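# Flip the bar-code-down carton upright and restack it

## Task

A single carton sitting on top of a stack has its bar code facing down. Flip it so the bar code faces up, then set it back on top of a stack, turned the same way as the cartons beneath it and aligned with them. Release it so it stays there without the robot's support, then open the gripper and move the arms away.

## Robot and tools

Robot: two arms, left_arm and right_arm. Each ends in a parallel two-finger gripper with a camera on the wrist. The left arm's base sits at about (+0.039, +0.311, 0) m and the right arm's at about (+0.001, -0.302, 0) m. Both bases are nearly unrotated about z.

Scene frame: the origin is on the table surface midway between the bases. +x points out across the table, +z points up, and the left arm is on the +y side. The arm names say nothing about which side of an image something appears on.

Gripper frame: the fingers extend along the gripper's +z. They open and close along its y axis. The reported end_effector_position is the point between the pads, roughly 1 cm short of the fingertips.

The 14-number row. Every motion command uses one flat list of 14 numbers covering both arms, even when only one arm should move. The first 7 are for left_arm: dx, dy, dz, rx, ry, rz, opening. The last 7 are the same for right_arm. Each value lies in [-1, 1].
- dx, dy, dz: a position offset in the gripper's own axes, not the scene frame. 1.0 equals 0.6 m.
- rx, ry, rz: one rotation vector, also in the gripper's axes. 1.0 equals 180 degrees.
- The six offsets are measured from the gripper pose shown in the most recent result. If no result in this scene has shown it yet, or the call is the second or later in the same reply, they are measured from where the arm is when the motion begins.
- opening: an absolute value, not an offset. +1 is fully open (0.094 m) and -1 is closed.
- Sending zeros does not mean "stay". Zeros steer the arm back to the reference pose.

Tools.

execute_actions(actions, pictures). The list holds at most one item.
- An empty list only reports the current state.
- {"rows": [...], "steps": n} runs up to 15 control steps of 1/30 s each; steps defaults to 15. Each row is used for one step, and the final row repeats if rows run out.
- Every row is an offset from the same reference pose, not from the row before it.
- {"steps": n} with no rows waits up to 300 steps, counted from the previous result.
- pictures (boolean) controls whether camera images come back; by default they do.
- A rejected call sends the robot nothing.

move(target, speed). target is one 14-number row as above. Each gripper goes in a straight line toward its target, taking the shorter rotation. Both paths finish together, lasting between 0.5 and 10 s. Paths longer than 10 s are cut off before the target.
- speed is the top path speed in m/s, from 0.002 to 0.5, default 0.25. Rotation is capped at twice that value in rad/s.
- Openings are sent when the move starts.
- The path does not avoid obstacles or the other arm. The hand can lag, drift, or overshoot the speed, especially when the arm is nearly straight.
- The result adds a "move:" line giving the ending (done, off_target, moving, held, fault) and any limits that acted. It also gives each gripper's distance from its target.
- limits=paced means the pose sent was clipped. limits=held means a safety check blocked some steps, and the arm may then surge faster than requested.

wait(seconds): 0 to 10 s. Nothing new is sent while it runs.

zoom_image(camera, region): camera is cam_left_wrist or cam_right_wrist, both 504x504. region is [x0, y0, x1, y1] in pixels from the top-left corner, at most 504 by 504.

read_manual: returns only licence text and is not useful for control.

finished_scene(scene): pass the current scene number.

Reading results. The state line gives each gripper's position in m and quat_wxyz in the scene frame. Printed positions can be off, more so at long reach.
- grip_measured shows the finger opening on the command scale. The last joint value gives it in metres. Each gripper's reading may be off by up to about 1 mm.
- "Hand target" shows where the controller is currently driving each hand.
- "pose unreachable" means the clearance check altered or blocked the named arm. HELD marks steps that were not fully sent.
- FAULT or OVER-TEMPERATURE FAULT lines report arm stops. MOTOR HOT warns from 75 °C.

Control behaviour. Each step, the commanded pose is clipped to within 70 mm and 16 degrees of the measured pose. Long moves therefore need several actions. After an action, the arm continues only to its last clipped pose.
- Damped IK favours position over orientation when it cannot achieve both.
- Arms usually settle a centimetre or more low. To keep an arm still, send the correcting offset in a reply's first call and zeros in later calls, and raise the aim if it keeps sagging.
- The simulation keeps running while you compose a reply.
- Joint limits (rad): waist -2.618 to 3.054, shoulder 0 to 3.142, elbow 0 to 3.142, wrist pitch and yaw ±1.571, wrist roll ±2.094.

Gripping. Command an opening below grip_measured to hold something: about 0.03 below is firm, less is lighter. In this task each pad's force is capped at only about 13 to 25 N, so the carton can slip; grasp it near its centre of mass and move gently.
- Random tugs on held items or pushes on loose ones can happen.
- Holding loads heats the motors. At 90 °C the arm stops for 10 s; at 100 °C it goes limp and falls. Avoid long, heavy holds.

Avoid: dropping the carton, knocking anything off the table, slamming or pushing hard, and letting the arms collide or press on each other. Contact is harder at higher speed and with a target set deeper past the contact point.

Suggested order: locate the bar-code-down carton with the cameras. Grip it and lift it clear. Rotate it 180 degrees about a horizontal axis, possibly by handing it between arms or by regrasping. Lower it onto the stack aligned with the cartons below. Open the gripper, confirm the carton rests on its own, retreat both arms, then call finished_scene.

Each tool is called after "Call:" by a JSON object that holds its "name" and its "arguments", one argument or row to a line.

## Session

Call:
{"name": "execute_actions", "arguments": {
  "actions": []
}}

Scene clock: 0.00 s of 4500.00 s.
left_arm: end_effector_position=(+0.4934, +0.3209, +0.2867) grip_measured=+1.000 end_effector_quat_wxyz=(+0.334, -0.148, +0.720, -0.591) | right_arm: end_effector_position=(+0.0323, -0.5113, +0.1894) grip_measured=+1.000 end_effector_quat_wxyz=(-0.011, -0.308, +0.951, -0.033)
Joint positions: left_arm=[ 0.271  1.701  1.212  0.239  1.244 -1.022  0.094] | right_arm=[-1.315  1.306  1.321 -1.517  0.012 -2.044  0.094]
Joint velocities: left_arm=[ 0.002 -0.002 -0.002  0.037  0.022 -0.007  0.   ] | right_arm=[ 0.002 -0.022 -0.007 -0.066 -0.022  0.007  0.   ]
Hand target (left_arm): +0.492, +0.320, +0.294; +0.342, -0.138, +0.719, -0.589
Hand target (right_arm): +0.034, -0.510, +0.192; -0.008, -0.308, +0.951, -0.036

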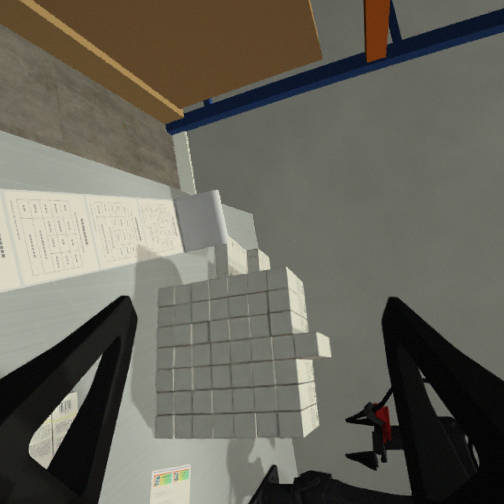

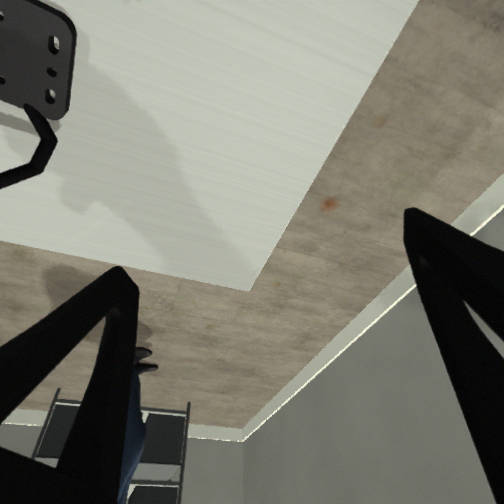

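Call:
{"name": "move", "arguments": {
  "target": [0,0,0,0,0,0,1,-0.485,0.05,-0.43,0.058,-0.248,0.197,1]
}}

Scene clock: 23.33 s of 4500.00 s.
left_arm: end_effector_position=(+0.4934, +0.3209, +0.2867) grip_measured=+1.000 end_effector_quat_wxyz=(+0.334, -0.149, +0.719, -0.591) | right_arm: end_effector_position=(+0.2446, -0.3030, +0.4315) grip_measured=+1.000 end_effector_quat_wxyz=(+0.417, +0.003, +0.909, +0.006)
Joint positions: left_arm=[ 0.271  1.701  1.212  0.239  1.244 -1.024  0.094] | right_arm=[ 0.068  1.259  2.11  -1.562 -0.034 -0.012  0.094]
Joint velocities: left_arm=[-0.007  0.007  0.002 -0.007  0.037 -0.051  0.   ] | right_arm=[ 0.007 -0.007 -0.022 -0.022 -0.022 -0.022  0.   ]
Hand target (left_arm): +0.493, +0.321, +0.287; +0.334, -0.148, +0.720, -0.591
Hand target (right_arm): +0.244, -0.303, +0.437; +0.422, +0.003, +0.906, +0.004
Off the commanded pose (left_arm): 0.000 m, 0 deg.
Off the commanded pose (right_arm): 0.007 m, 4 deg.
joint sent to its limit (right arm) — the command would take joint 4 (wrist pitch) past its lower limit, so that joint was sent only as far as its limit.
After step 90, 17.53 s passed at rest.
move: off_target (right_arm); limits=paced

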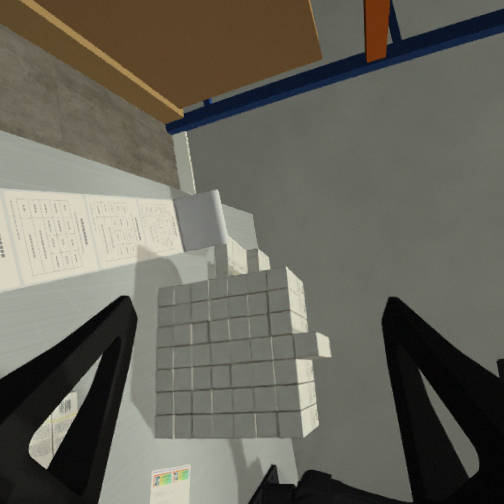

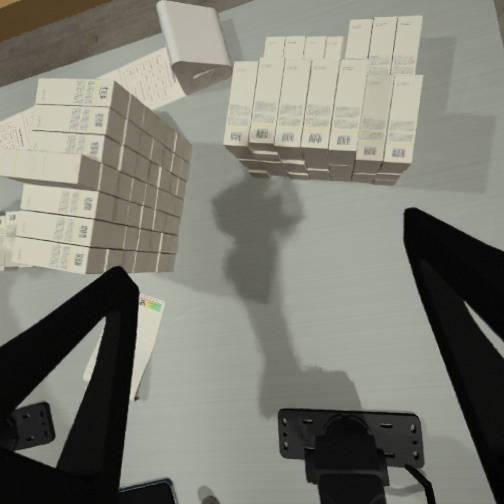

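Call:
{"name": "move", "arguments": {
  "target": [0,0,0,0,0,0,1,-0.054,0.42,0.14,-0.148,0,-0.126,1]
}}

Scene clock: 57.20 s of 4500.00 s.
left_arm: end_effector_position=(+0.4934, +0.3209, +0.2867) grip_measured=+1.000 end_effector_quat_wxyz=(+0.333, -0.149, +0.719, -0.591) | right_arm: end_effector_position=(+0.3294, -0.0548, +0.3948) grip_measured=+1.000 end_effector_quat_wxyz=(+0.387, -0.264, +0.874, +0.127)
Joint positions: left_arm=[ 0.271  1.701  1.212  0.239  1.244 -1.024  0.094] | right_arm=[ 0.759  1.684  2.239 -1.288  0.034  0.055  0.094]
Joint velocities: left_arm=[-0.007 -0.007  0.007 -0.051  0.066  0.007  0.   ] | right_arm=[-0.007 -0.002 -0.007  0.081 -0.081  0.007  0.   ]
Hand target (left_arm): +0.493, +0.321, +0.287; +0.334, -0.149, +0.719, -0.591
Hand target (right_arm): +0.327, -0.052, +0.406; +0.399, -0.269, +0.866, +0.135
Off the commanded pose (left_arm): 0.000 m, 0 deg.
Off the commanded pose (right_arm): 0.010 m, 2 deg.
After step 90, 29.03 s passed at rest.
move: done

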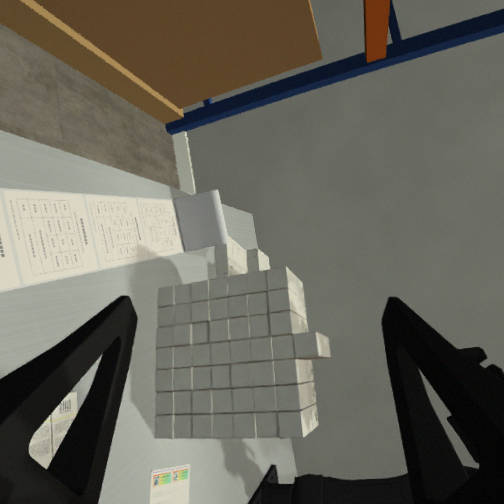

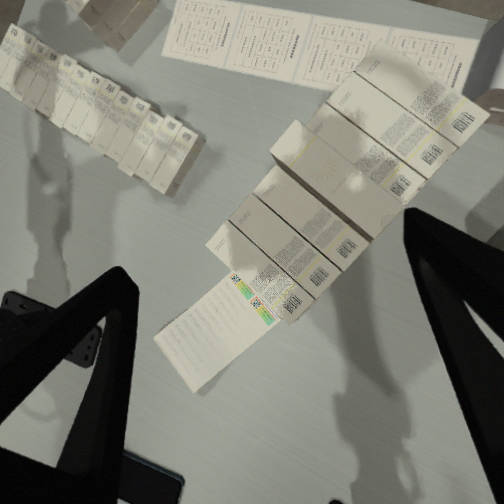

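Call:
{"name": "move", "arguments": {
  "target": [0.382,-0.19,0.115,0.049,0.328,0.466,1,0.151,-0.345,-0.178,0,0,0,1],
  "speed": 0.15
}}

Scene clock: 86.10 s of 4500.00 s.
left_arm: end_effector_position=(+0.3542, +0.1017, +0.3080) grip_measured=+1.000 end_effector_quat_wxyz=(+0.275, +0.639, +0.667, -0.268) | right_arm: end_effector_position=(+0.3318, -0.3012, +0.3912) grip_measured=+1.000 end_effector_quat_wxyz=(+0.389, -0.261, +0.876, +0.114)
Joint positions: left_arm=[-0.393  1.814  2.099 -1.568  0.744  1.152  0.094] | right_arm=[-0.216  1.575  2.165 -1.556 -0.615 -0.698  0.094]
Joint velocities: left_arm=[ 0.007 -0.012 -0.007 -0.007 -0.095  0.007  0.   ] | right_arm=[ 0.012 -0.002 -0.007  0.081 -0.081  0.007  0.   ]
Hand target (left_arm): +0.350, +0.099, +0.317; +0.282, +0.644, +0.659, -0.267
Hand target (right_arm): +0.332, -0.301, +0.394; +0.392, -0.263, +0.873, +0.120
Off the commanded pose (left_arm): 0.013 m, 2 deg.
Off the commanded pose (right_arm): 0.006 m, 2 deg.
joint sent to its limit (left arm) — the command would take joint 4 (wrist pitch) past its lower limit, so that joint was sent only as far as its limit.
joint sent to its limit (right arm) — the command would take joint 4 (wrist pitch) past its lower limit, so that joint was sent only as far as its limit.
After step 90, 19.47 s passed at rest.
move: off_target (left_arm)

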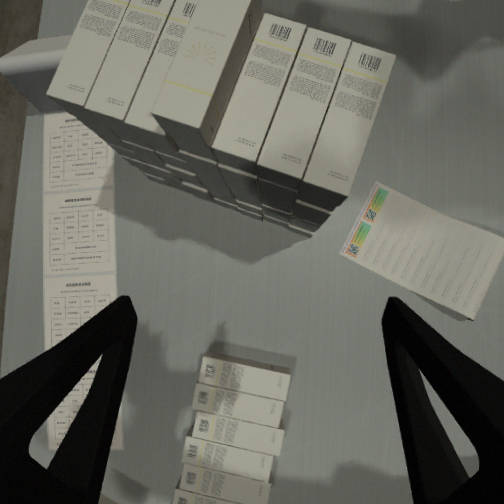

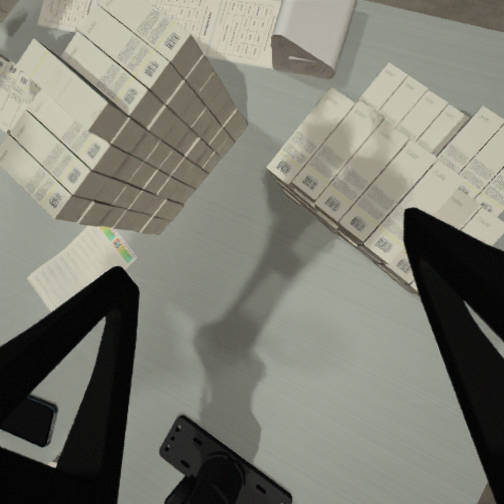

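Call:
{"name": "move", "arguments": {
  "target": [0.177,0,-0.177,0,0,0,1,-0.07,0.284,0.30,-0.157,0.015,-0.148,1],
  "speed": 0.15
}}

Scene clock: 110.40 s of 4500.00 s.
left_arm: end_effector_position=(+0.3572, +0.2518, +0.3058) grip_measured=+1.000 end_effector_quat_wxyz=(+0.364, +0.597, +0.695, -0.167) | right_arm: end_effector_position=(+0.3715, -0.0768, +0.2924) grip_measured=+1.000 end_effector_quat_wxyz=(+0.295, -0.535, +0.760, +0.221)
Joint positions: left_arm=[ 0.091  1.605  1.829 -1.571  0.801  1.543  0.094] | right_arm=[ 0.415  1.838  2.051 -1.279 -0.588 -0.759  0.094]
Joint velocities: left_arm=[-0.012 -0.022 -0.022 -0.022 -0.037  0.051  0.   ] | right_arm=[-0.007 -0.022  0.032 -0.022 -0.007 -0.066  0.   ]
Hand target (left_arm): +0.349, +0.250, +0.309; +0.369, +0.593, +0.693, -0.176
Hand target (right_arm): +0.372, -0.072, +0.303; +0.310, -0.543, +0.748, +0.225
Off the commanded pose (left_arm): 0.009 m, 16 deg; orientation clipped at the last step of the last action.
Off the commanded pose (right_arm): 0.011 m, 2 deg.
joint sent to its limit (left arm) — the command would take joint 4 (wrist pitch) past its lower limit, so that joint was sent only as far as its limit.
After step 90, 18.67 s passed at rest.
move: off_target (left_arm, right_arm); limits=paced

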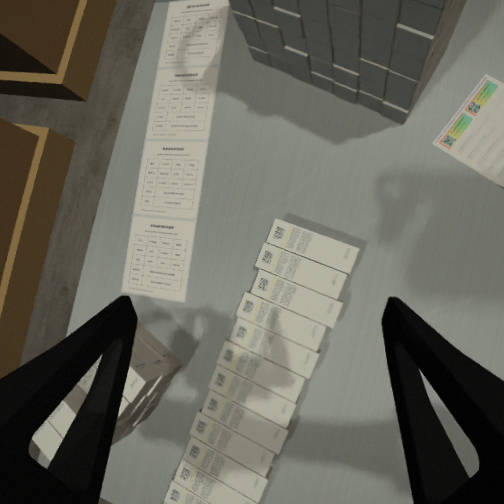

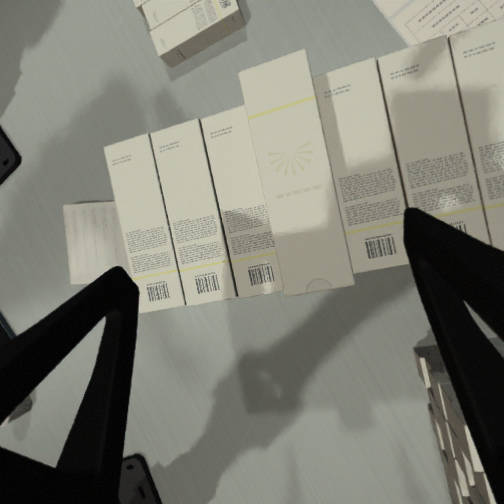

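Call:
{"name": "move", "arguments": {
  "target": [0,0,0,0,0,0,1,0.02,-0.02,0.067,0,0,0,0.3],
  "speed": 0.08
}}

Scene clock: 118.70 s of 4500.00 s.
left_arm: end_effector_position=(+0.3572, +0.2530, +0.3046) grip_measured=+1.000 end_effector_quat_wxyz=(+0.361, +0.598, +0.696, -0.164) | right_arm: end_effector_position=(+0.3894, -0.0666, +0.2571) grip_measured=+0.302 end_effector_quat_wxyz=(+0.296, -0.534, +0.762, +0.217)
Joint positions: left_arm=[ 0.091  1.605  1.829 -1.571  0.792  1.546  0.094] | right_arm=[ 0.43   1.857  1.926 -1.123 -0.572 -0.738  0.061]
Joint velocities: left_arm=[ 0.007 -0.012  0.002  0.007 -0.066  0.007  0.   ] | right_arm=[ 0.012  0.002 -0.007 -0.007 -0.037 -0.007 -0.001]
Hand target (left_arm): +0.357, +0.252, +0.306; +0.364, +0.597, +0.695, -0.167
Hand target (right_arm): +0.388, -0.062, +0.255; +0.295, -0.535, +0.760, +0.221
Off the commanded pose (left_arm): 0.002 m, 1 deg.
Off the commanded pose (right_arm): 0.005 m, 1 deg.
After step 90, 4.23 s passed at rest.
move: done

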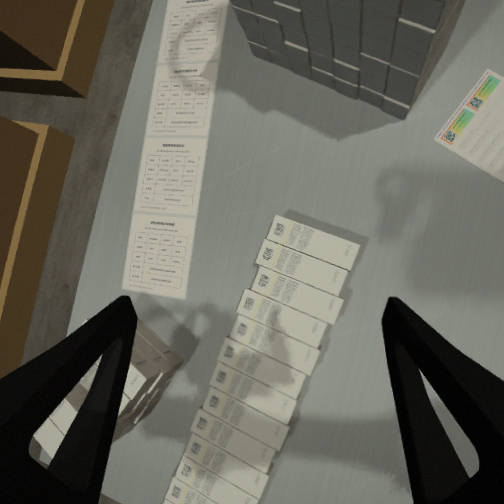

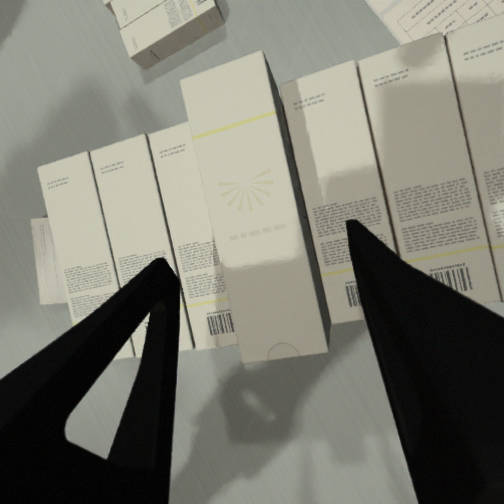

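Call:
{"name": "move", "arguments": {
  "target": [0,0,0,0,0,0,1,0.03,0.007,0.053,0,0,0,0.3],
  "speed": 0.04
}}

Scene clock: 125.53 s of 4500.00 s.
left_arm: end_effector_position=(+0.3572, +0.2542, +0.3035) grip_measured=+1.000 end_effector_quat_wxyz=(+0.358, +0.599, +0.698, -0.161) | right_arm: end_effector_position=(+0.3961, -0.0589, +0.2298) grip_measured=+0.302 end_effector_quat_wxyz=(+0.310, -0.533, +0.758, +0.212)
Joint positions: left_arm=[ 0.091  1.605  1.829 -1.571  0.783  1.546  0.094] | right_arm=[ 0.444  1.832  1.765 -0.945 -0.562 -0.718  0.061]
Joint velocities: left_arm=[-0.002  0.012  0.002 -0.022 -0.022 -0.037  0.   ] | right_arm=[-0.007  0.002 -0.027  0.022 -0.022  0.081  0.   ]
Hand target (left_arm): +0.357, +0.253, +0.305; +0.361, +0.598, +0.696, -0.164
Hand target (right_arm): +0.388, -0.057, +0.222; +0.296, -0.533, +0.762, +0.217
Off the commanded pose (left_arm): 0.002 m, 1 deg.
Off the commanded pose (right_arm): 0.012 m, 2 deg.
After step 90, 2.57 s passed at rest.
move: off_target (right_arm)

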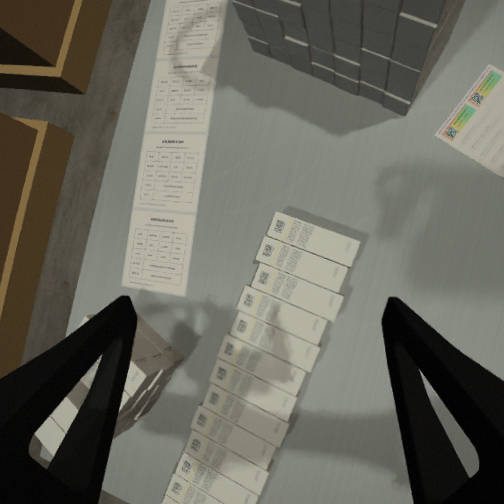

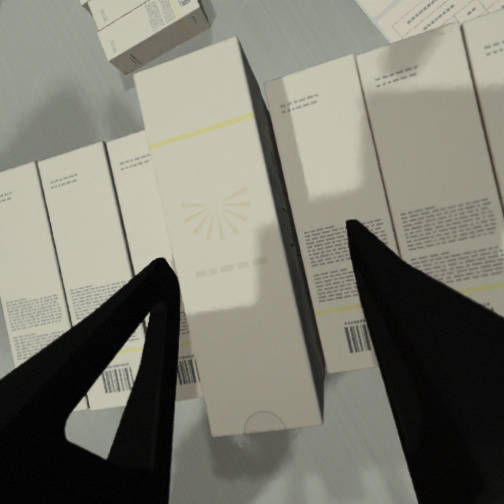

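Call:
{"name": "move", "arguments": {
  "target": [0,0,0,0,0,0,1,0,0.018,0,0,0,0,0.45],
  "speed": 0.03
}}

Call:
{"name": "move", "arguments": {
  "target": [0,0,0,0,0,0,1,0.018,0,0.018,0,0,0,0.45],
  "speed": 0.03
}}

Scene clock: 129.23 s of 4500.00 s.
left_arm: end_effector_position=(+0.3572, +0.2554, +0.3024) grip_measured=+1.000 end_effector_quat_wxyz=(+0.355, +0.600, +0.699, -0.158) | right_arm: end_effector_position=(+0.3933, -0.0570, +0.2302) grip_measured=+0.448 end_effector_quat_wxyz=(+0.315, -0.532, +0.757, +0.211)
Joint positions: left_arm=[ 0.091  1.605  1.829 -1.571  0.773  1.546  0.094] | right_arm=[ 0.452  1.813  1.737 -0.92  -0.556 -0.705  0.068]
Joint velocities: left_arm=[-0.002  0.007 -0.002 -0.022  0.007 -0.051  0.   ] | right_arm=[-0.007 -0.002 -0.007 -0.007 -0.051  0.051 -0.002]
Hand target (left_arm): +0.357, +0.254, +0.304; +0.358, +0.599, +0.698, -0.161
Hand target (right_arm): +0.386, -0.056, +0.229; +0.310, -0.533, +0.758, +0.212
Off the commanded pose (left_arm): 0.002 m, 1 deg.
Off the commanded pose (right_arm): 0.008 m, 1 deg.
move: done

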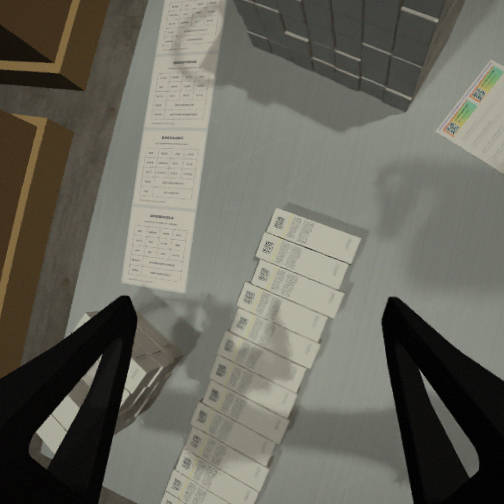

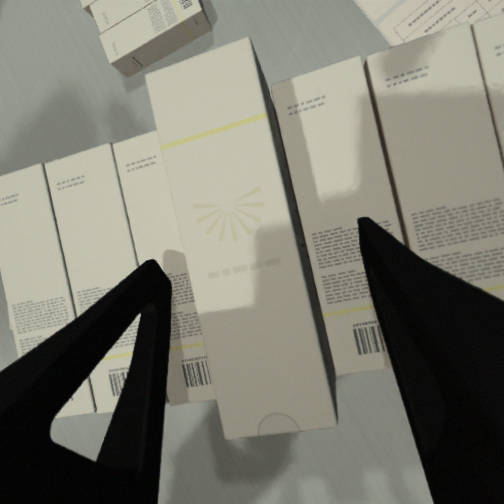

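Scene clock: 129.97 s of 4500.00 s.
left_arm: end_effector_position=(+0.3572, +0.2566, +0.3013) grip_measured=+1.000 end_effector_quat_wxyz=(+0.352, +0.601, +0.701, -0.155) | right_arm: end_effector_position=(+0.3967, -0.0523, +0.2296) grip_measured=+0.448 end_effector_quat_wxyz=(+0.332, -0.533, +0.747, +0.217)
Joint positions: left_arm=[ 0.091  1.605  1.829 -1.571  0.764  1.546  0.094] | right_arm=[ 0.452  1.805  1.699 -0.852 -0.578 -0.702  0.068]
Joint velocities: left_arm=[-0.012 -0.032  0.002  0.022 -0.037  0.007  0.   ] | right_arm=[ 0.017 -0.007  0.007 -0.037  0.007  0.022  0.001]
Hand target (left_arm): +0.357, +0.255, +0.302; +0.355, +0.600, +0.699, -0.158
Hand target (right_arm): +0.393, -0.057, +0.215; +0.315, -0.532, +0.757, +0.211
Off the commanded pose (left_arm): 0.002 m, 1 deg.
Off the commanded pose (right_arm): 0.016 m, 2 deg.
move: off_target (right_arm)

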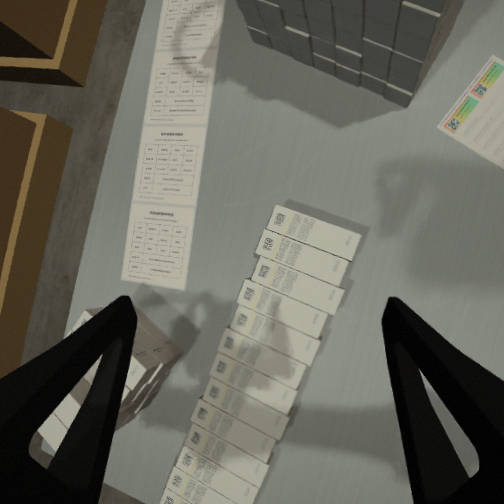

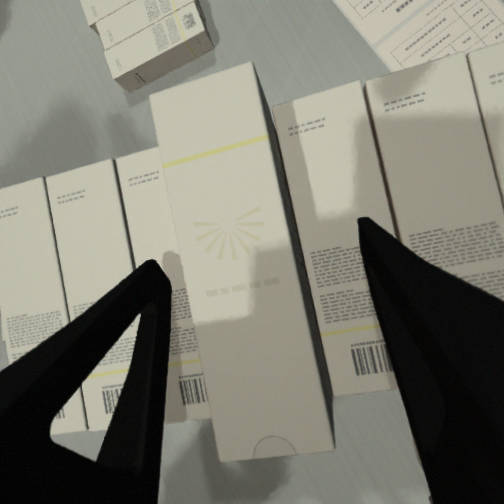

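Call:
{"name": "move", "arguments": {
  "target": [0,0,0,0,0,0,1,-0.004,0,-0.004,0,0,0,0.45],
  "speed": 0.03
}}

Call:
{"name": "move", "arguments": {
  "target": [0,0,0,0,0,0,1,0,0,0,0,0,0,-0.45],
  "speed": 0.03
}}

Scene clock: 136.67 s of 4500.00 s.
left_arm: end_effector_position=(+0.3571, +0.2577, +0.3002) grip_measured=+1.000 end_effector_quat_wxyz=(+0.349, +0.601, +0.702, -0.153) | right_arm: end_effector_position=(+0.3968, -0.0515, +0.2302) grip_measured=+0.448 end_effector_quat_wxyz=(+0.334, -0.534, +0.746, +0.219)
Joint positions: left_arm=[ 0.091  1.605  1.829 -1.571  0.755  1.546  0.094] | right_arm=[ 0.452  1.805  1.698 -0.848 -0.583 -0.701  0.068]
Joint velocities: left_arm=[ 0.007 -0.007 -0.022  0.051 -0.037 -0.022  0.   ] | right_arm=[ 0.012  0.007 -0.002 -0.022 -0.007 -0.037  0.   ]
Hand target (left_arm): +0.357, +0.257, +0.301; +0.352, +0.601, +0.701, -0.155
Hand target (right_arm): +0.397, -0.052, +0.233; +0.332, -0.533, +0.747, +0.217
Off the commanded pose (left_arm): 0.002 m, 1 deg.
Off the commanded pose (right_arm): 0.003 m, 0 deg.
After step 90, 3.00 s passed at rest.
move: done

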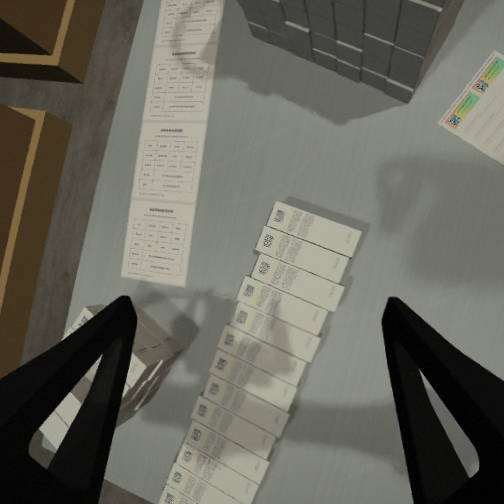

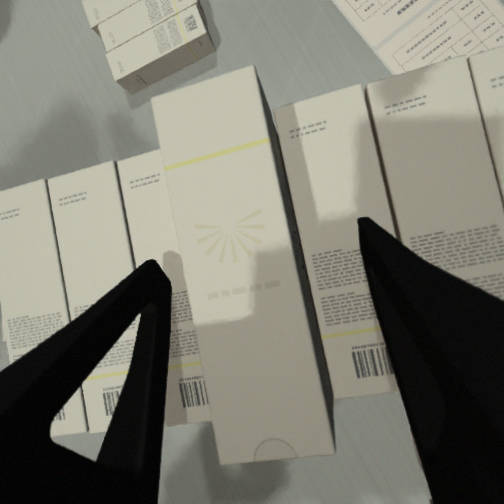

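Scene clock: 137.17 s of 4500.00 s.
left_arm: end_effector_position=(+0.3571, +0.2589, +0.2993) grip_measured=+1.000 end_effector_quat_wxyz=(+0.346, +0.602, +0.704, -0.150) | right_arm: end_effector_position=(+0.3965, -0.0511, +0.2305) grip_measured=-0.357 end_effector_quat_wxyz=(+0.334, -0.534, +0.745, +0.220)
Joint positions: left_arm=[ 0.091  1.605  1.829 -1.571  0.747  1.546  0.094] | right_arm=[ 0.452  1.805  1.698 -0.847 -0.586 -0.701  0.03 ]
Joint velocities: left_arm=[-0.007  0.002  0.007 -0.081 -0.051 -0.051  0.   ] | right_arm=[ 0.002 -0.007  0.007 -0.022 -0.022 -0.066  0.   ]
Hand target (left_arm): +0.357, +0.258, +0.300; +0.349, +0.601, +0.702, -0.153
Hand target (right_arm): +0.397, -0.051, +0.230; +0.334, -0.534, +0.746, +0.219
Off the commanded pose (left_arm): 0.001 m, 0 deg.
Off the commanded pose (right_arm): 0.001 m, 0 deg.
move: done

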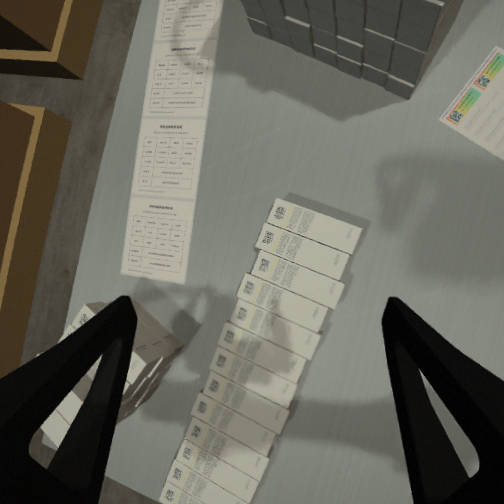

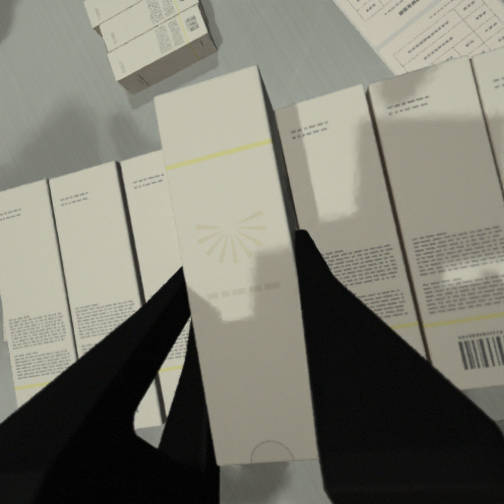

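Call:
{"name": "move", "arguments": {
  "target": [-0.224,-0.22,0.076,-0.054,-0.402,-0.626,1,-0.128,-0.005,-0.119,0,0,0,-0.45],
  "speed": 0.15
}}

Scene clock: 181.83 s of 4500.00 s.
left_arm: end_effector_position=(+0.2536, +0.1026, +0.3110) grip_measured=+1.000 end_effector_quat_wxyz=(+0.413, -0.395, +0.594, -0.566) | right_arm: end_effector_position=(+0.3964, -0.0524, +0.3288) grip_measured=-0.357 end_effector_quat_wxyz=(+0.327, -0.532, +0.750, +0.219)
Joint positions: left_arm=[-1.395  0.778  0.586  0.163 -0.913 -1.551  0.094] | right_arm=[ 0.452  2.009  2.417 -1.379 -0.578 -0.701  0.03 ]
Joint velocities: left_arm=[-0.002 -0.017 -0.002  0.051 -0.037 -0.037  0.   ] | right_arm=[ 0.022 -0.012  0.007 -0.037  0.007 -0.037 -0.001]
Hand target (left_arm): +0.252, +0.101, +0.322; +0.410, -0.398, +0.585, -0.575
Hand target (right_arm): +0.396, -0.052, +0.336; +0.335, -0.533, +0.745, +0.220
Off the commanded pose (left_arm): 0.019 m, 3 deg.
Off the commanded pose (right_arm): 0.007 m, 1 deg.
After step 90, 33.27 s passed at rest.
move: off_target (left_arm)

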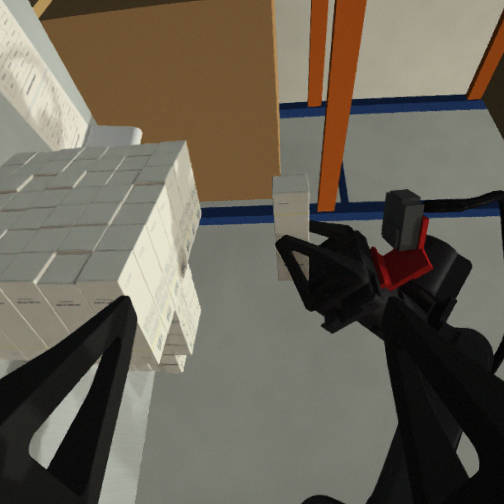

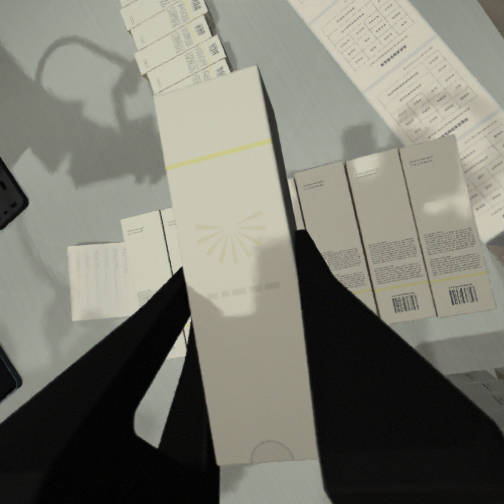

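Call:
{"name": "move", "arguments": {
  "target": [0.093,-0.05,0.165,0.012,0,0,1,-0.006,0,-0.006,0,0,0,-0.45],
  "speed": 0.1
}}

Scene clock: 185.83 s of 4500.00 s.
left_arm: end_effector_position=(+0.3239, +0.0165, +0.3219) grip_measured=+1.000 end_effector_quat_wxyz=(+0.417, -0.388, +0.595, -0.566) | right_arm: end_effector_position=(+0.3964, -0.0536, +0.3275) grip_measured=-0.357 end_effector_quat_wxyz=(+0.320, -0.531, +0.754, +0.217)
Joint positions: left_arm=[-1.234  1.271  0.846  0.411 -0.748 -1.523  0.094] | right_arm=[ 0.452  2.026  2.448 -1.407 -0.571 -0.701  0.03 ]
Joint velocities: left_arm=[ 0.002  0.017 -0.002  0.007 -0.007  0.066  0.   ] | right_arm=[ 0.002  0.002 -0.017 -0.051  0.037  0.037 -0.   ]
Hand target (left_arm): +0.328, +0.016, +0.338; +0.420, -0.388, +0.583, -0.577
Hand target (right_arm): +0.396, -0.053, +0.334; +0.327, -0.532, +0.749, +0.219
Off the commanded pose (left_arm): 0.015 m, 2 deg.
Off the commanded pose (right_arm): 0.006 m, 1 deg.
move: off_target (left_arm)

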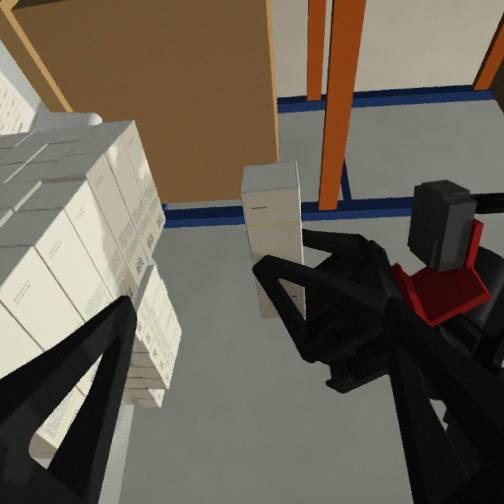

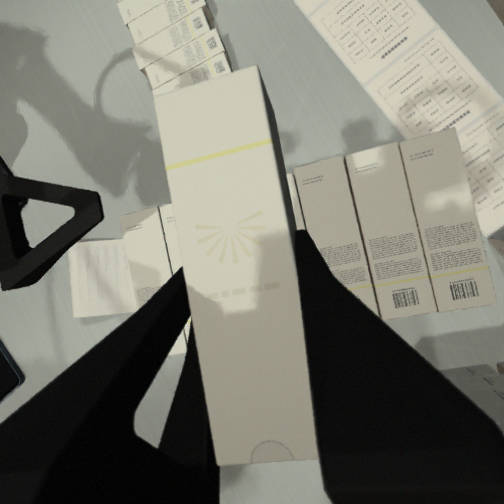

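Call:
{"name": "move", "arguments": {
  "target": [0,-0.02,0.125,0,0,0,0.3,-0.008,0,-0.008,0,0,0,-0.45],
  "speed": 0.05
}}

Scene clock: 193.67 s of 4500.00 s.
left_arm: end_effector_position=(+0.3895, -0.0086, +0.3212) grip_measured=+0.301 end_effector_quat_wxyz=(+0.416, -0.389, +0.603, -0.558) | right_arm: end_effector_position=(+0.3967, -0.0548, +0.3279) grip_measured=-0.357 end_effector_quat_wxyz=(+0.314, -0.530, +0.758, +0.215)
Joint positions: left_arm=[-1.083  1.491  1.04   0.414 -0.595 -1.523  0.061] | right_arm=[ 0.452  2.057  2.512 -1.453 -0.563 -0.701  0.03 ]
Joint velocities: left_arm=[ 0.007 -0.002 -0.002  0.007 -0.022  0.037  0.   ] | right_arm=[-0.007  0.012 -0.017 -0.066 -0.022  0.022 -0.   ]
Hand target (left_arm): +0.394, -0.009, +0.334; +0.417, -0.389, +0.595, -0.566
Hand target (right_arm): +0.396, -0.054, +0.334; +0.321, -0.531, +0.754, +0.217
Off the commanded pose (left_arm): 0.013 m, 1 deg.
Off the commanded pose (right_arm): 0.007 m, 1 deg.
After step 90, 3.00 s passed at rest.
move: off_target (left_arm)

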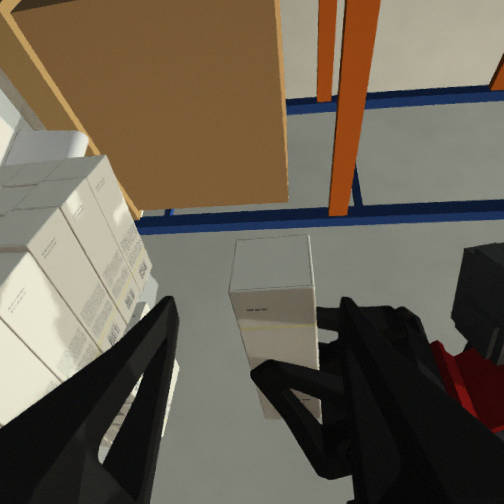

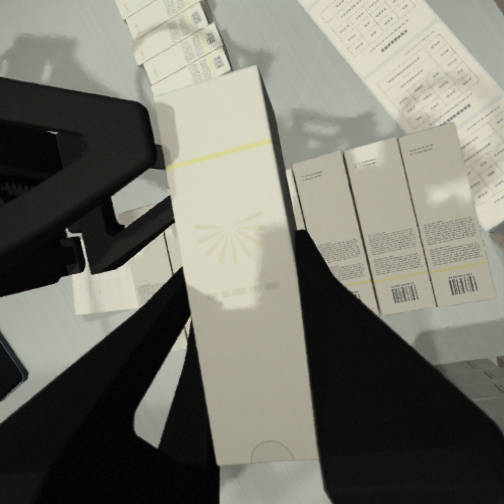

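Call:
{"name": "move", "arguments": {
  "target": [0,-0.03,0.055,0.01,0,0,0.3,-0.008,0,-0.008,0,-0.015,0,-0.45],
  "speed": 0.04
}}

Scene clock: 200.20 s of 4500.00 s.
left_arm: end_effector_position=(+0.4154, -0.0209, +0.3246) grip_measured=+0.301 end_effector_quat_wxyz=(+0.417, -0.385, +0.603, -0.560) | right_arm: end_effector_position=(+0.3981, -0.0521, +0.3247) grip_measured=-0.357 end_effector_quat_wxyz=(+0.317, -0.529, +0.756, +0.221)
Joint positions: left_arm=[-1.04   1.584  1.138  0.417 -0.548 -1.514  0.061] | right_arm=[ 0.452  2.037  2.454 -1.407 -0.576 -0.694  0.03 ]
Joint velocities: left_arm=[ 0.007 -0.002 -0.012 -0.007 -0.051  0.022 -0.   ] | right_arm=[ 0.002 -0.007 -0.017 -0.022 -0.051  0.051  0.001]
Hand target (left_arm): +0.420, -0.021, +0.338; +0.422, -0.382, +0.594, -0.568
Hand target (right_arm): +0.396, -0.055, +0.335; +0.330, -0.526, +0.750, +0.227
Off the commanded pose (left_arm): 0.014 m, 1 deg.
Off the commanded pose (right_arm): 0.010 m, 2 deg.
After step 90, 2.20 s passed at rest.
move: off_target (left_arm)

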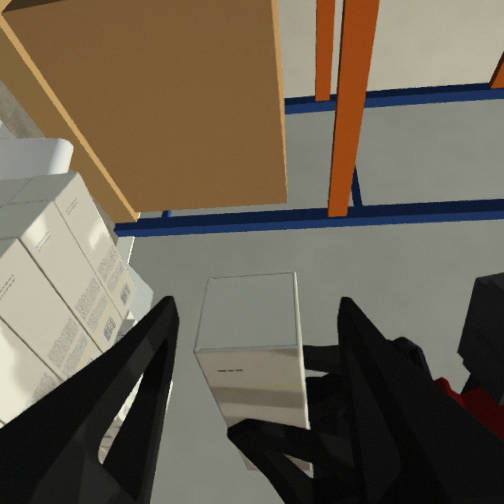

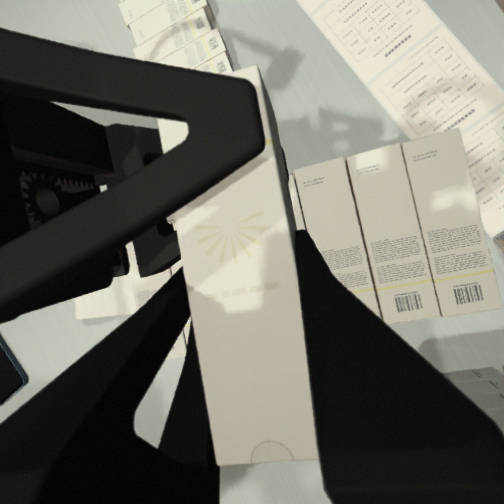

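Call:
{"name": "move", "arguments": {
  "target": [0,-0.015,0,0,0,0,-0.6,-0.008,0,-0.008,0,0,0,-0.45],
  "speed": 0.03
}}

Call:
{"name": "move", "arguments": {
  "target": [0,-0.015,0,0,0,0,-0.6,-0.008,0,-0.008,0,0,0,0.6],
  "speed": 0.03
}}

Call:
{"name": "move", "arguments": {
  "target": [0,-0.015,0,0,0,0,-0.6,0.05,0,-0.25,0,0,0,0.6],
  "speed": 0.12
}}

Scene clock: 204.13 s of 4500.00 s.
left_arm: end_effector_position=(+0.4155, -0.0209, +0.3250) grip_measured=-0.342 end_effector_quat_wxyz=(+0.412, -0.390, +0.600, -0.564) | right_arm: end_effector_position=(+0.3984, -0.0526, +0.3237) grip_measured=-0.357 end_effector_quat_wxyz=(+0.309, -0.528, +0.759, +0.222)
Joint positions: left_arm=[-1.04   1.584  1.138  0.419 -0.548 -1.53   0.031] | right_arm=[ 0.452  2.069  2.514 -1.453 -0.572 -0.695  0.03 ]
Joint velocities: left_arm=[ 0.002 -0.002 -0.002  0.066  0.051 -0.066 -0.001] | right_arm=[ 0.007  0.012  0.042 -0.051 -0.051 -0.007 -0.   ]
Hand target (left_arm): +0.415, -0.021, +0.334; +0.417, -0.385, +0.603, -0.561
Hand target (right_arm): +0.398, -0.052, +0.331; +0.317, -0.529, +0.756, +0.222
Off the commanded pose (left_arm): 0.009 m, 1 deg.
Off the commanded pose (right_arm): 0.008 m, 1 deg.
After step 90, 0.23 s passed at rest.
move: done

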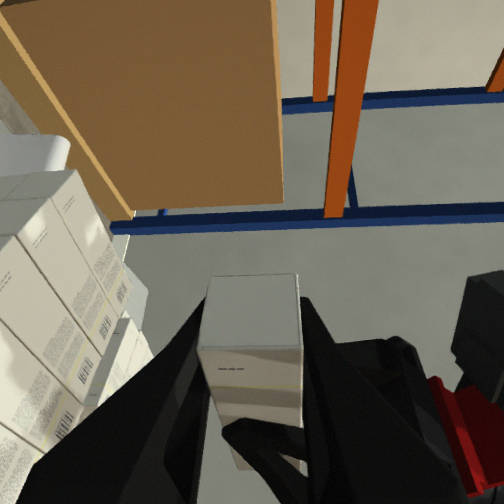

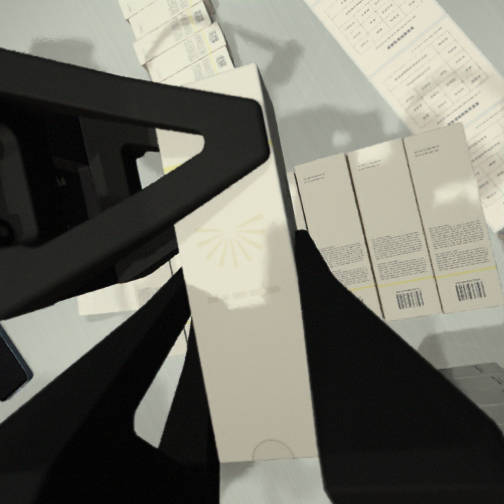

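Scene clock: 204.87 s of 4500.00 s.
left_arm: end_effector_position=(+0.4153, -0.0208, +0.3199) grip_measured=-0.353 end_effector_quat_wxyz=(+0.412, -0.390, +0.607, -0.556) | right_arm: end_effector_position=(+0.3998, -0.0527, +0.3281) grip_measured=+0.598 end_effector_quat_wxyz=(+0.310, -0.528, +0.760, +0.220)
Joint positions: left_arm=[-1.04   1.584  1.138  0.396 -0.548 -1.531  0.03 ] | right_arm=[ 0.452  2.106  2.597 -1.498 -0.569 -0.695  0.075]
Joint velocities: left_arm=[-0.002  0.012 -0.007  0.007  0.007 -0.066 -0.   ] | right_arm=[-0.017 -0.007  0.032 -0.037 -0.037 -0.051 -0.001]
Hand target (left_arm): +0.415, -0.021, +0.334; +0.412, -0.390, +0.600, -0.564
Hand target (right_arm): +0.398, -0.053, +0.330; +0.309, -0.528, +0.759, +0.221
Off the commanded pose (left_arm): 0.014 m, 1 deg.
Off the commanded pose (right_arm): 0.003 m, 0 deg.
move: off_target (left_arm)

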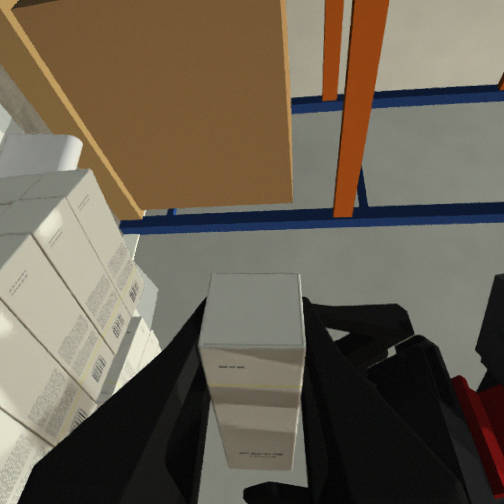

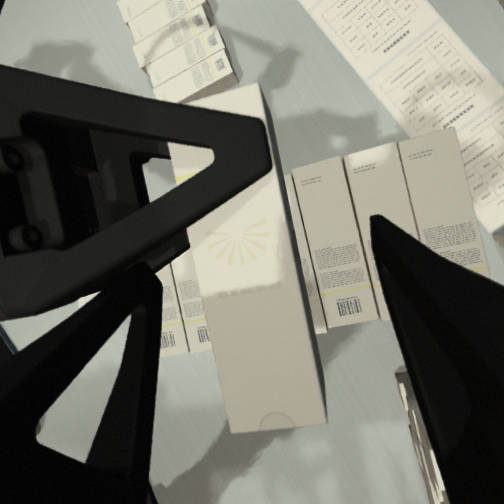

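Scene clock: 206.60 s of 4500.00 s.
left_arm: end_effector_position=(+0.4151, -0.0205, +0.3145) grip_measured=-0.353 end_effector_quat_wxyz=(+0.411, -0.391, +0.616, -0.547) | right_arm: end_effector_position=(+0.3632, -0.1722, +0.4108) grip_measured=+0.598 end_effector_quat_wxyz=(+0.413, -0.481, +0.751, +0.186)
Joint positions: left_arm=[-1.04   1.584  1.138  0.372 -0.548 -1.531  0.03 ] | right_arm=[ 0.13   1.806  2.455 -1.556 -0.726 -0.851  0.075]
Joint velocities: left_arm=[-0.007 -0.007 -0.002 -0.037 -0.022 -0.037 -0.   ] | right_arm=[-0.002 -0.017 -0.012 -0.037 -0.066  0.051 -0.   ]
Hand target (left_arm): +0.415, -0.021, +0.329; +0.412, -0.390, +0.607, -0.556
Hand target (right_arm): +0.357, -0.171, +0.412; +0.412, -0.482, +0.748, +0.196
Off the commanded pose (left_arm): 0.014 m, 1 deg.
Off the commanded pose (right_arm): 0.007 m, 14 deg.
joint sent to its limit (right arm) — the command would take joint 4 (wrist pitch) past its lower limit, so that joint was sent only as far as its limit.
move: off_target (left_arm, right_arm)

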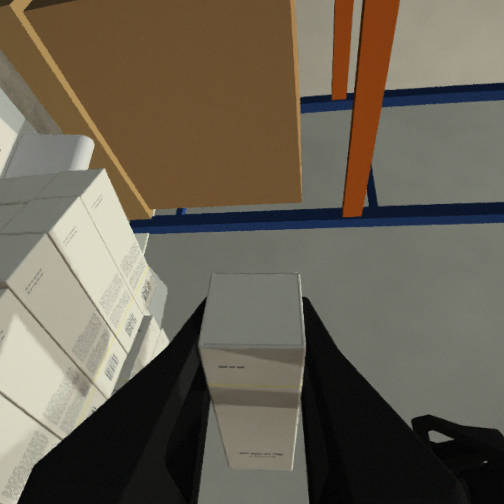

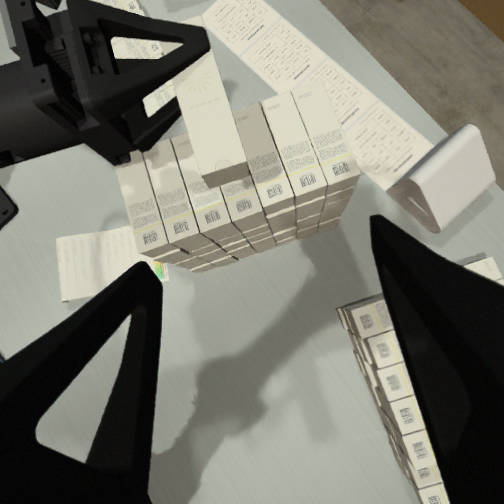

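Call:
{"name": "move", "arguments": {
  "target": [0,-0.12,-0.1,0.025,0,0,-0.6,0.1,0,-0.1,0,0,0,0.6],
  "speed": 0.1
}}

Call:
{"name": "move", "arguments": {
  "target": [-0.01,-0.01,0,0,0,0.5,-0.6,0,0,0,0,0,0,0.6],
  "speed": 0.3
}}

Call:
{"name": "move", "arguments": {
  "target": [-0.02,0,0,0,0,0.5,-0.6,0,0,0,0,0,0,0.6],
  "speed": 0.3
}}

Scene clock: 212.17 s of 4500.00 s.
left_arm: end_effector_position=(+0.3653, -0.0087, +0.3646) grip_measured=-0.353 end_effector_quat_wxyz=(+0.424, -0.375, +0.608, -0.557) | right_arm: end_effector_position=(+0.3328, -0.2486, +0.3927) grip_measured=+0.598 end_effector_quat_wxyz=(+0.435, -0.463, +0.755, +0.161)
Joint positions: left_arm=[-1.144  1.415  1.138  0.25  -0.646 -1.489  0.03 ] | right_arm=[-0.153  1.609  2.122 -1.56  -0.853 -1.113  0.075]
Joint velocities: left_arm=[-0.002  0.002  0.002 -0.007  0.007  0.051  0.001] | right_arm=[-0.022  0.002  0.007 -0.022 -0.007  0.007  0.001]
Hand target (left_arm): +0.360, -0.006, +0.389; +0.426, -0.373, +0.594, -0.572
Hand target (right_arm): +0.326, -0.246, +0.396; +0.441, -0.464, +0.750, +0.168
Off the commanded pose (left_arm): 0.026 m, 2 deg.
Off the commanded pose (right_arm): 0.010 m, 4 deg.
joint sent to its limit (right arm) — the command would take joint 4 (wrist pitch) past its lower limit, so that joint was sent only as far as its limit.
After step 90, 1.13 s passed at rest.
move: off_target (left_arm, right_arm)

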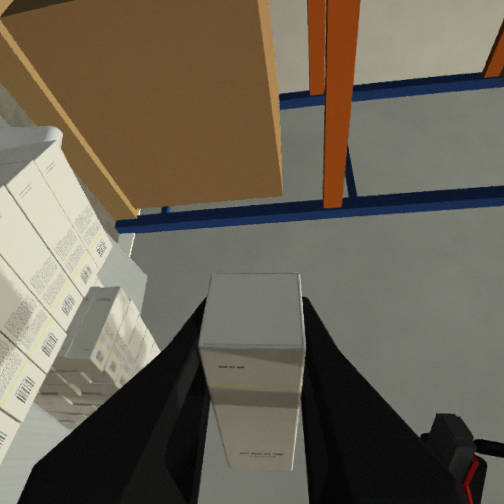

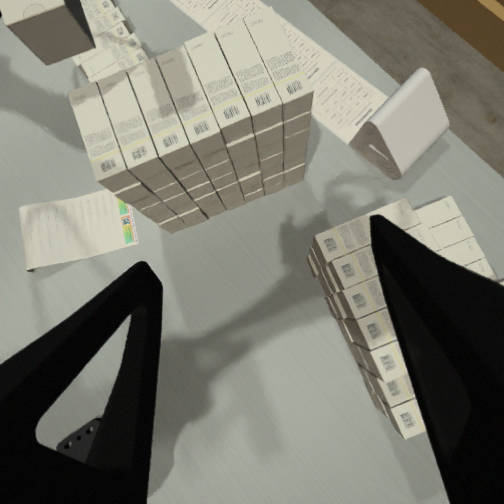

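Scene clock: 215.40 s of 4500.00 s.
left_arm: end_effector_position=(+0.3647, -0.0097, +0.3598) grip_measured=-0.353 end_effector_quat_wxyz=(+0.687, +0.171, +0.700, -0.094) | right_arm: end_effector_position=(+0.3331, -0.2496, +0.3918) grip_measured=+0.598 end_effector_quat_wxyz=(+0.433, -0.463, +0.757, +0.158)
Joint positions: left_arm=[-1.144  1.415  1.138  0.228 -0.64   0.075  0.03 ] | right_arm=[-0.153  1.609  2.122 -1.56  -0.845 -1.113  0.075]
Joint velocities: left_arm=[ 0.002  0.002 -0.012 -0.037 -0.007  0.037 -0.001] | right_arm=[-0.007 -0.022 -0.012 -0.051 -0.051 -0.022 -0.001]
Hand target (left_arm): +0.367, -0.004, +0.371; +0.693, +0.165, +0.695, -0.094
Hand target (right_arm): +0.333, -0.249, +0.393; +0.435, -0.463, +0.755, +0.161
Off the commanded pose (left_arm): 0.013 m, 1 deg.
Off the commanded pose (right_arm): 0.001 m, 0 deg.
move: off_target (left_arm)

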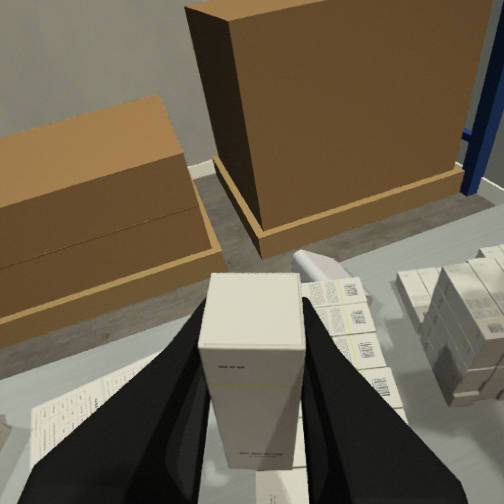

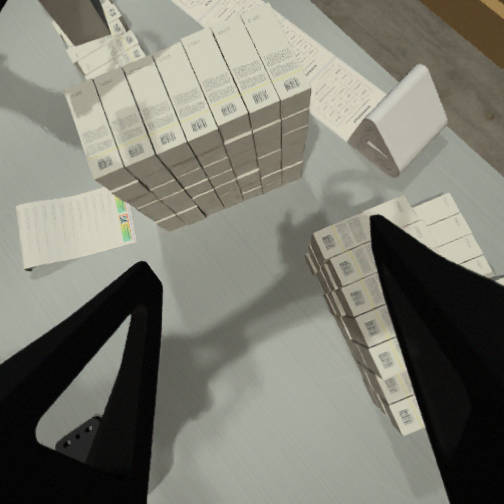

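Scene clock: 218.63 s of 4500.00 s.
left_arm: end_effector_position=(+0.3644, -0.0092, +0.3515) grip_measured=-0.353 end_effector_quat_wxyz=(+0.538, +0.629, +0.374, +0.419) | right_arm: end_effector_position=(+0.3334, -0.2507, +0.3909) grip_measured=+0.598 end_effector_quat_wxyz=(+0.432, -0.463, +0.759, +0.155)
Joint positions: left_arm=[-1.144  1.415  1.138  0.189 -0.64   1.643  0.03 ] | right_arm=[-0.153  1.609  2.122 -1.56  -0.837 -1.113  0.075]
Joint velocities: left_arm=[ 0.002 -0.022 -0.007  0.007 -0.007  0.007 -0.001] | right_arm=[-0.002  0.012 -0.007 -0.022 -0.007 -0.007 -0.001]
Hand target (left_arm): +0.364, -0.010, +0.371; +0.552, +0.616, +0.374, +0.420
Hand target (right_arm): +0.333, -0.250, +0.392; +0.433, -0.463, +0.757, +0.158
Off the commanded pose (left_arm): 0.020 m, 2 deg.
Off the commanded pose (right_arm): 0.001 m, 0 deg.
move: off_target (left_arm)

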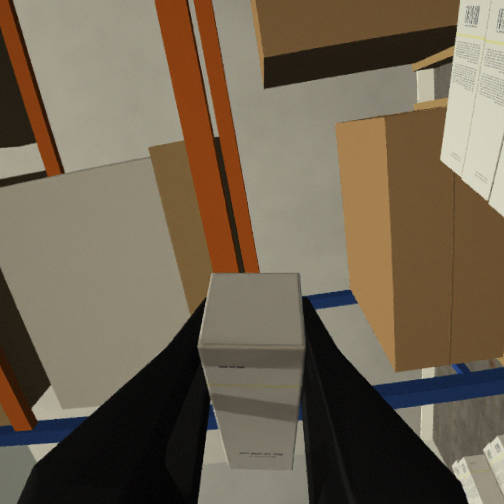

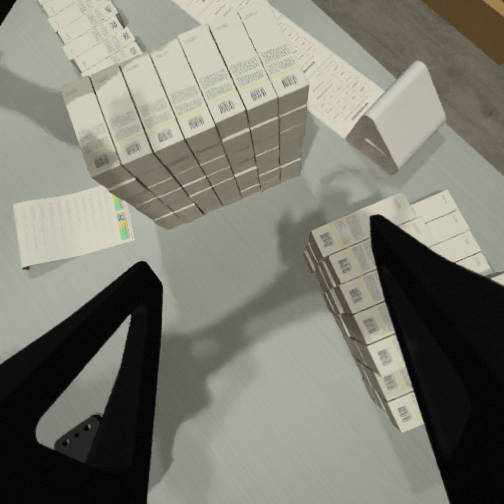

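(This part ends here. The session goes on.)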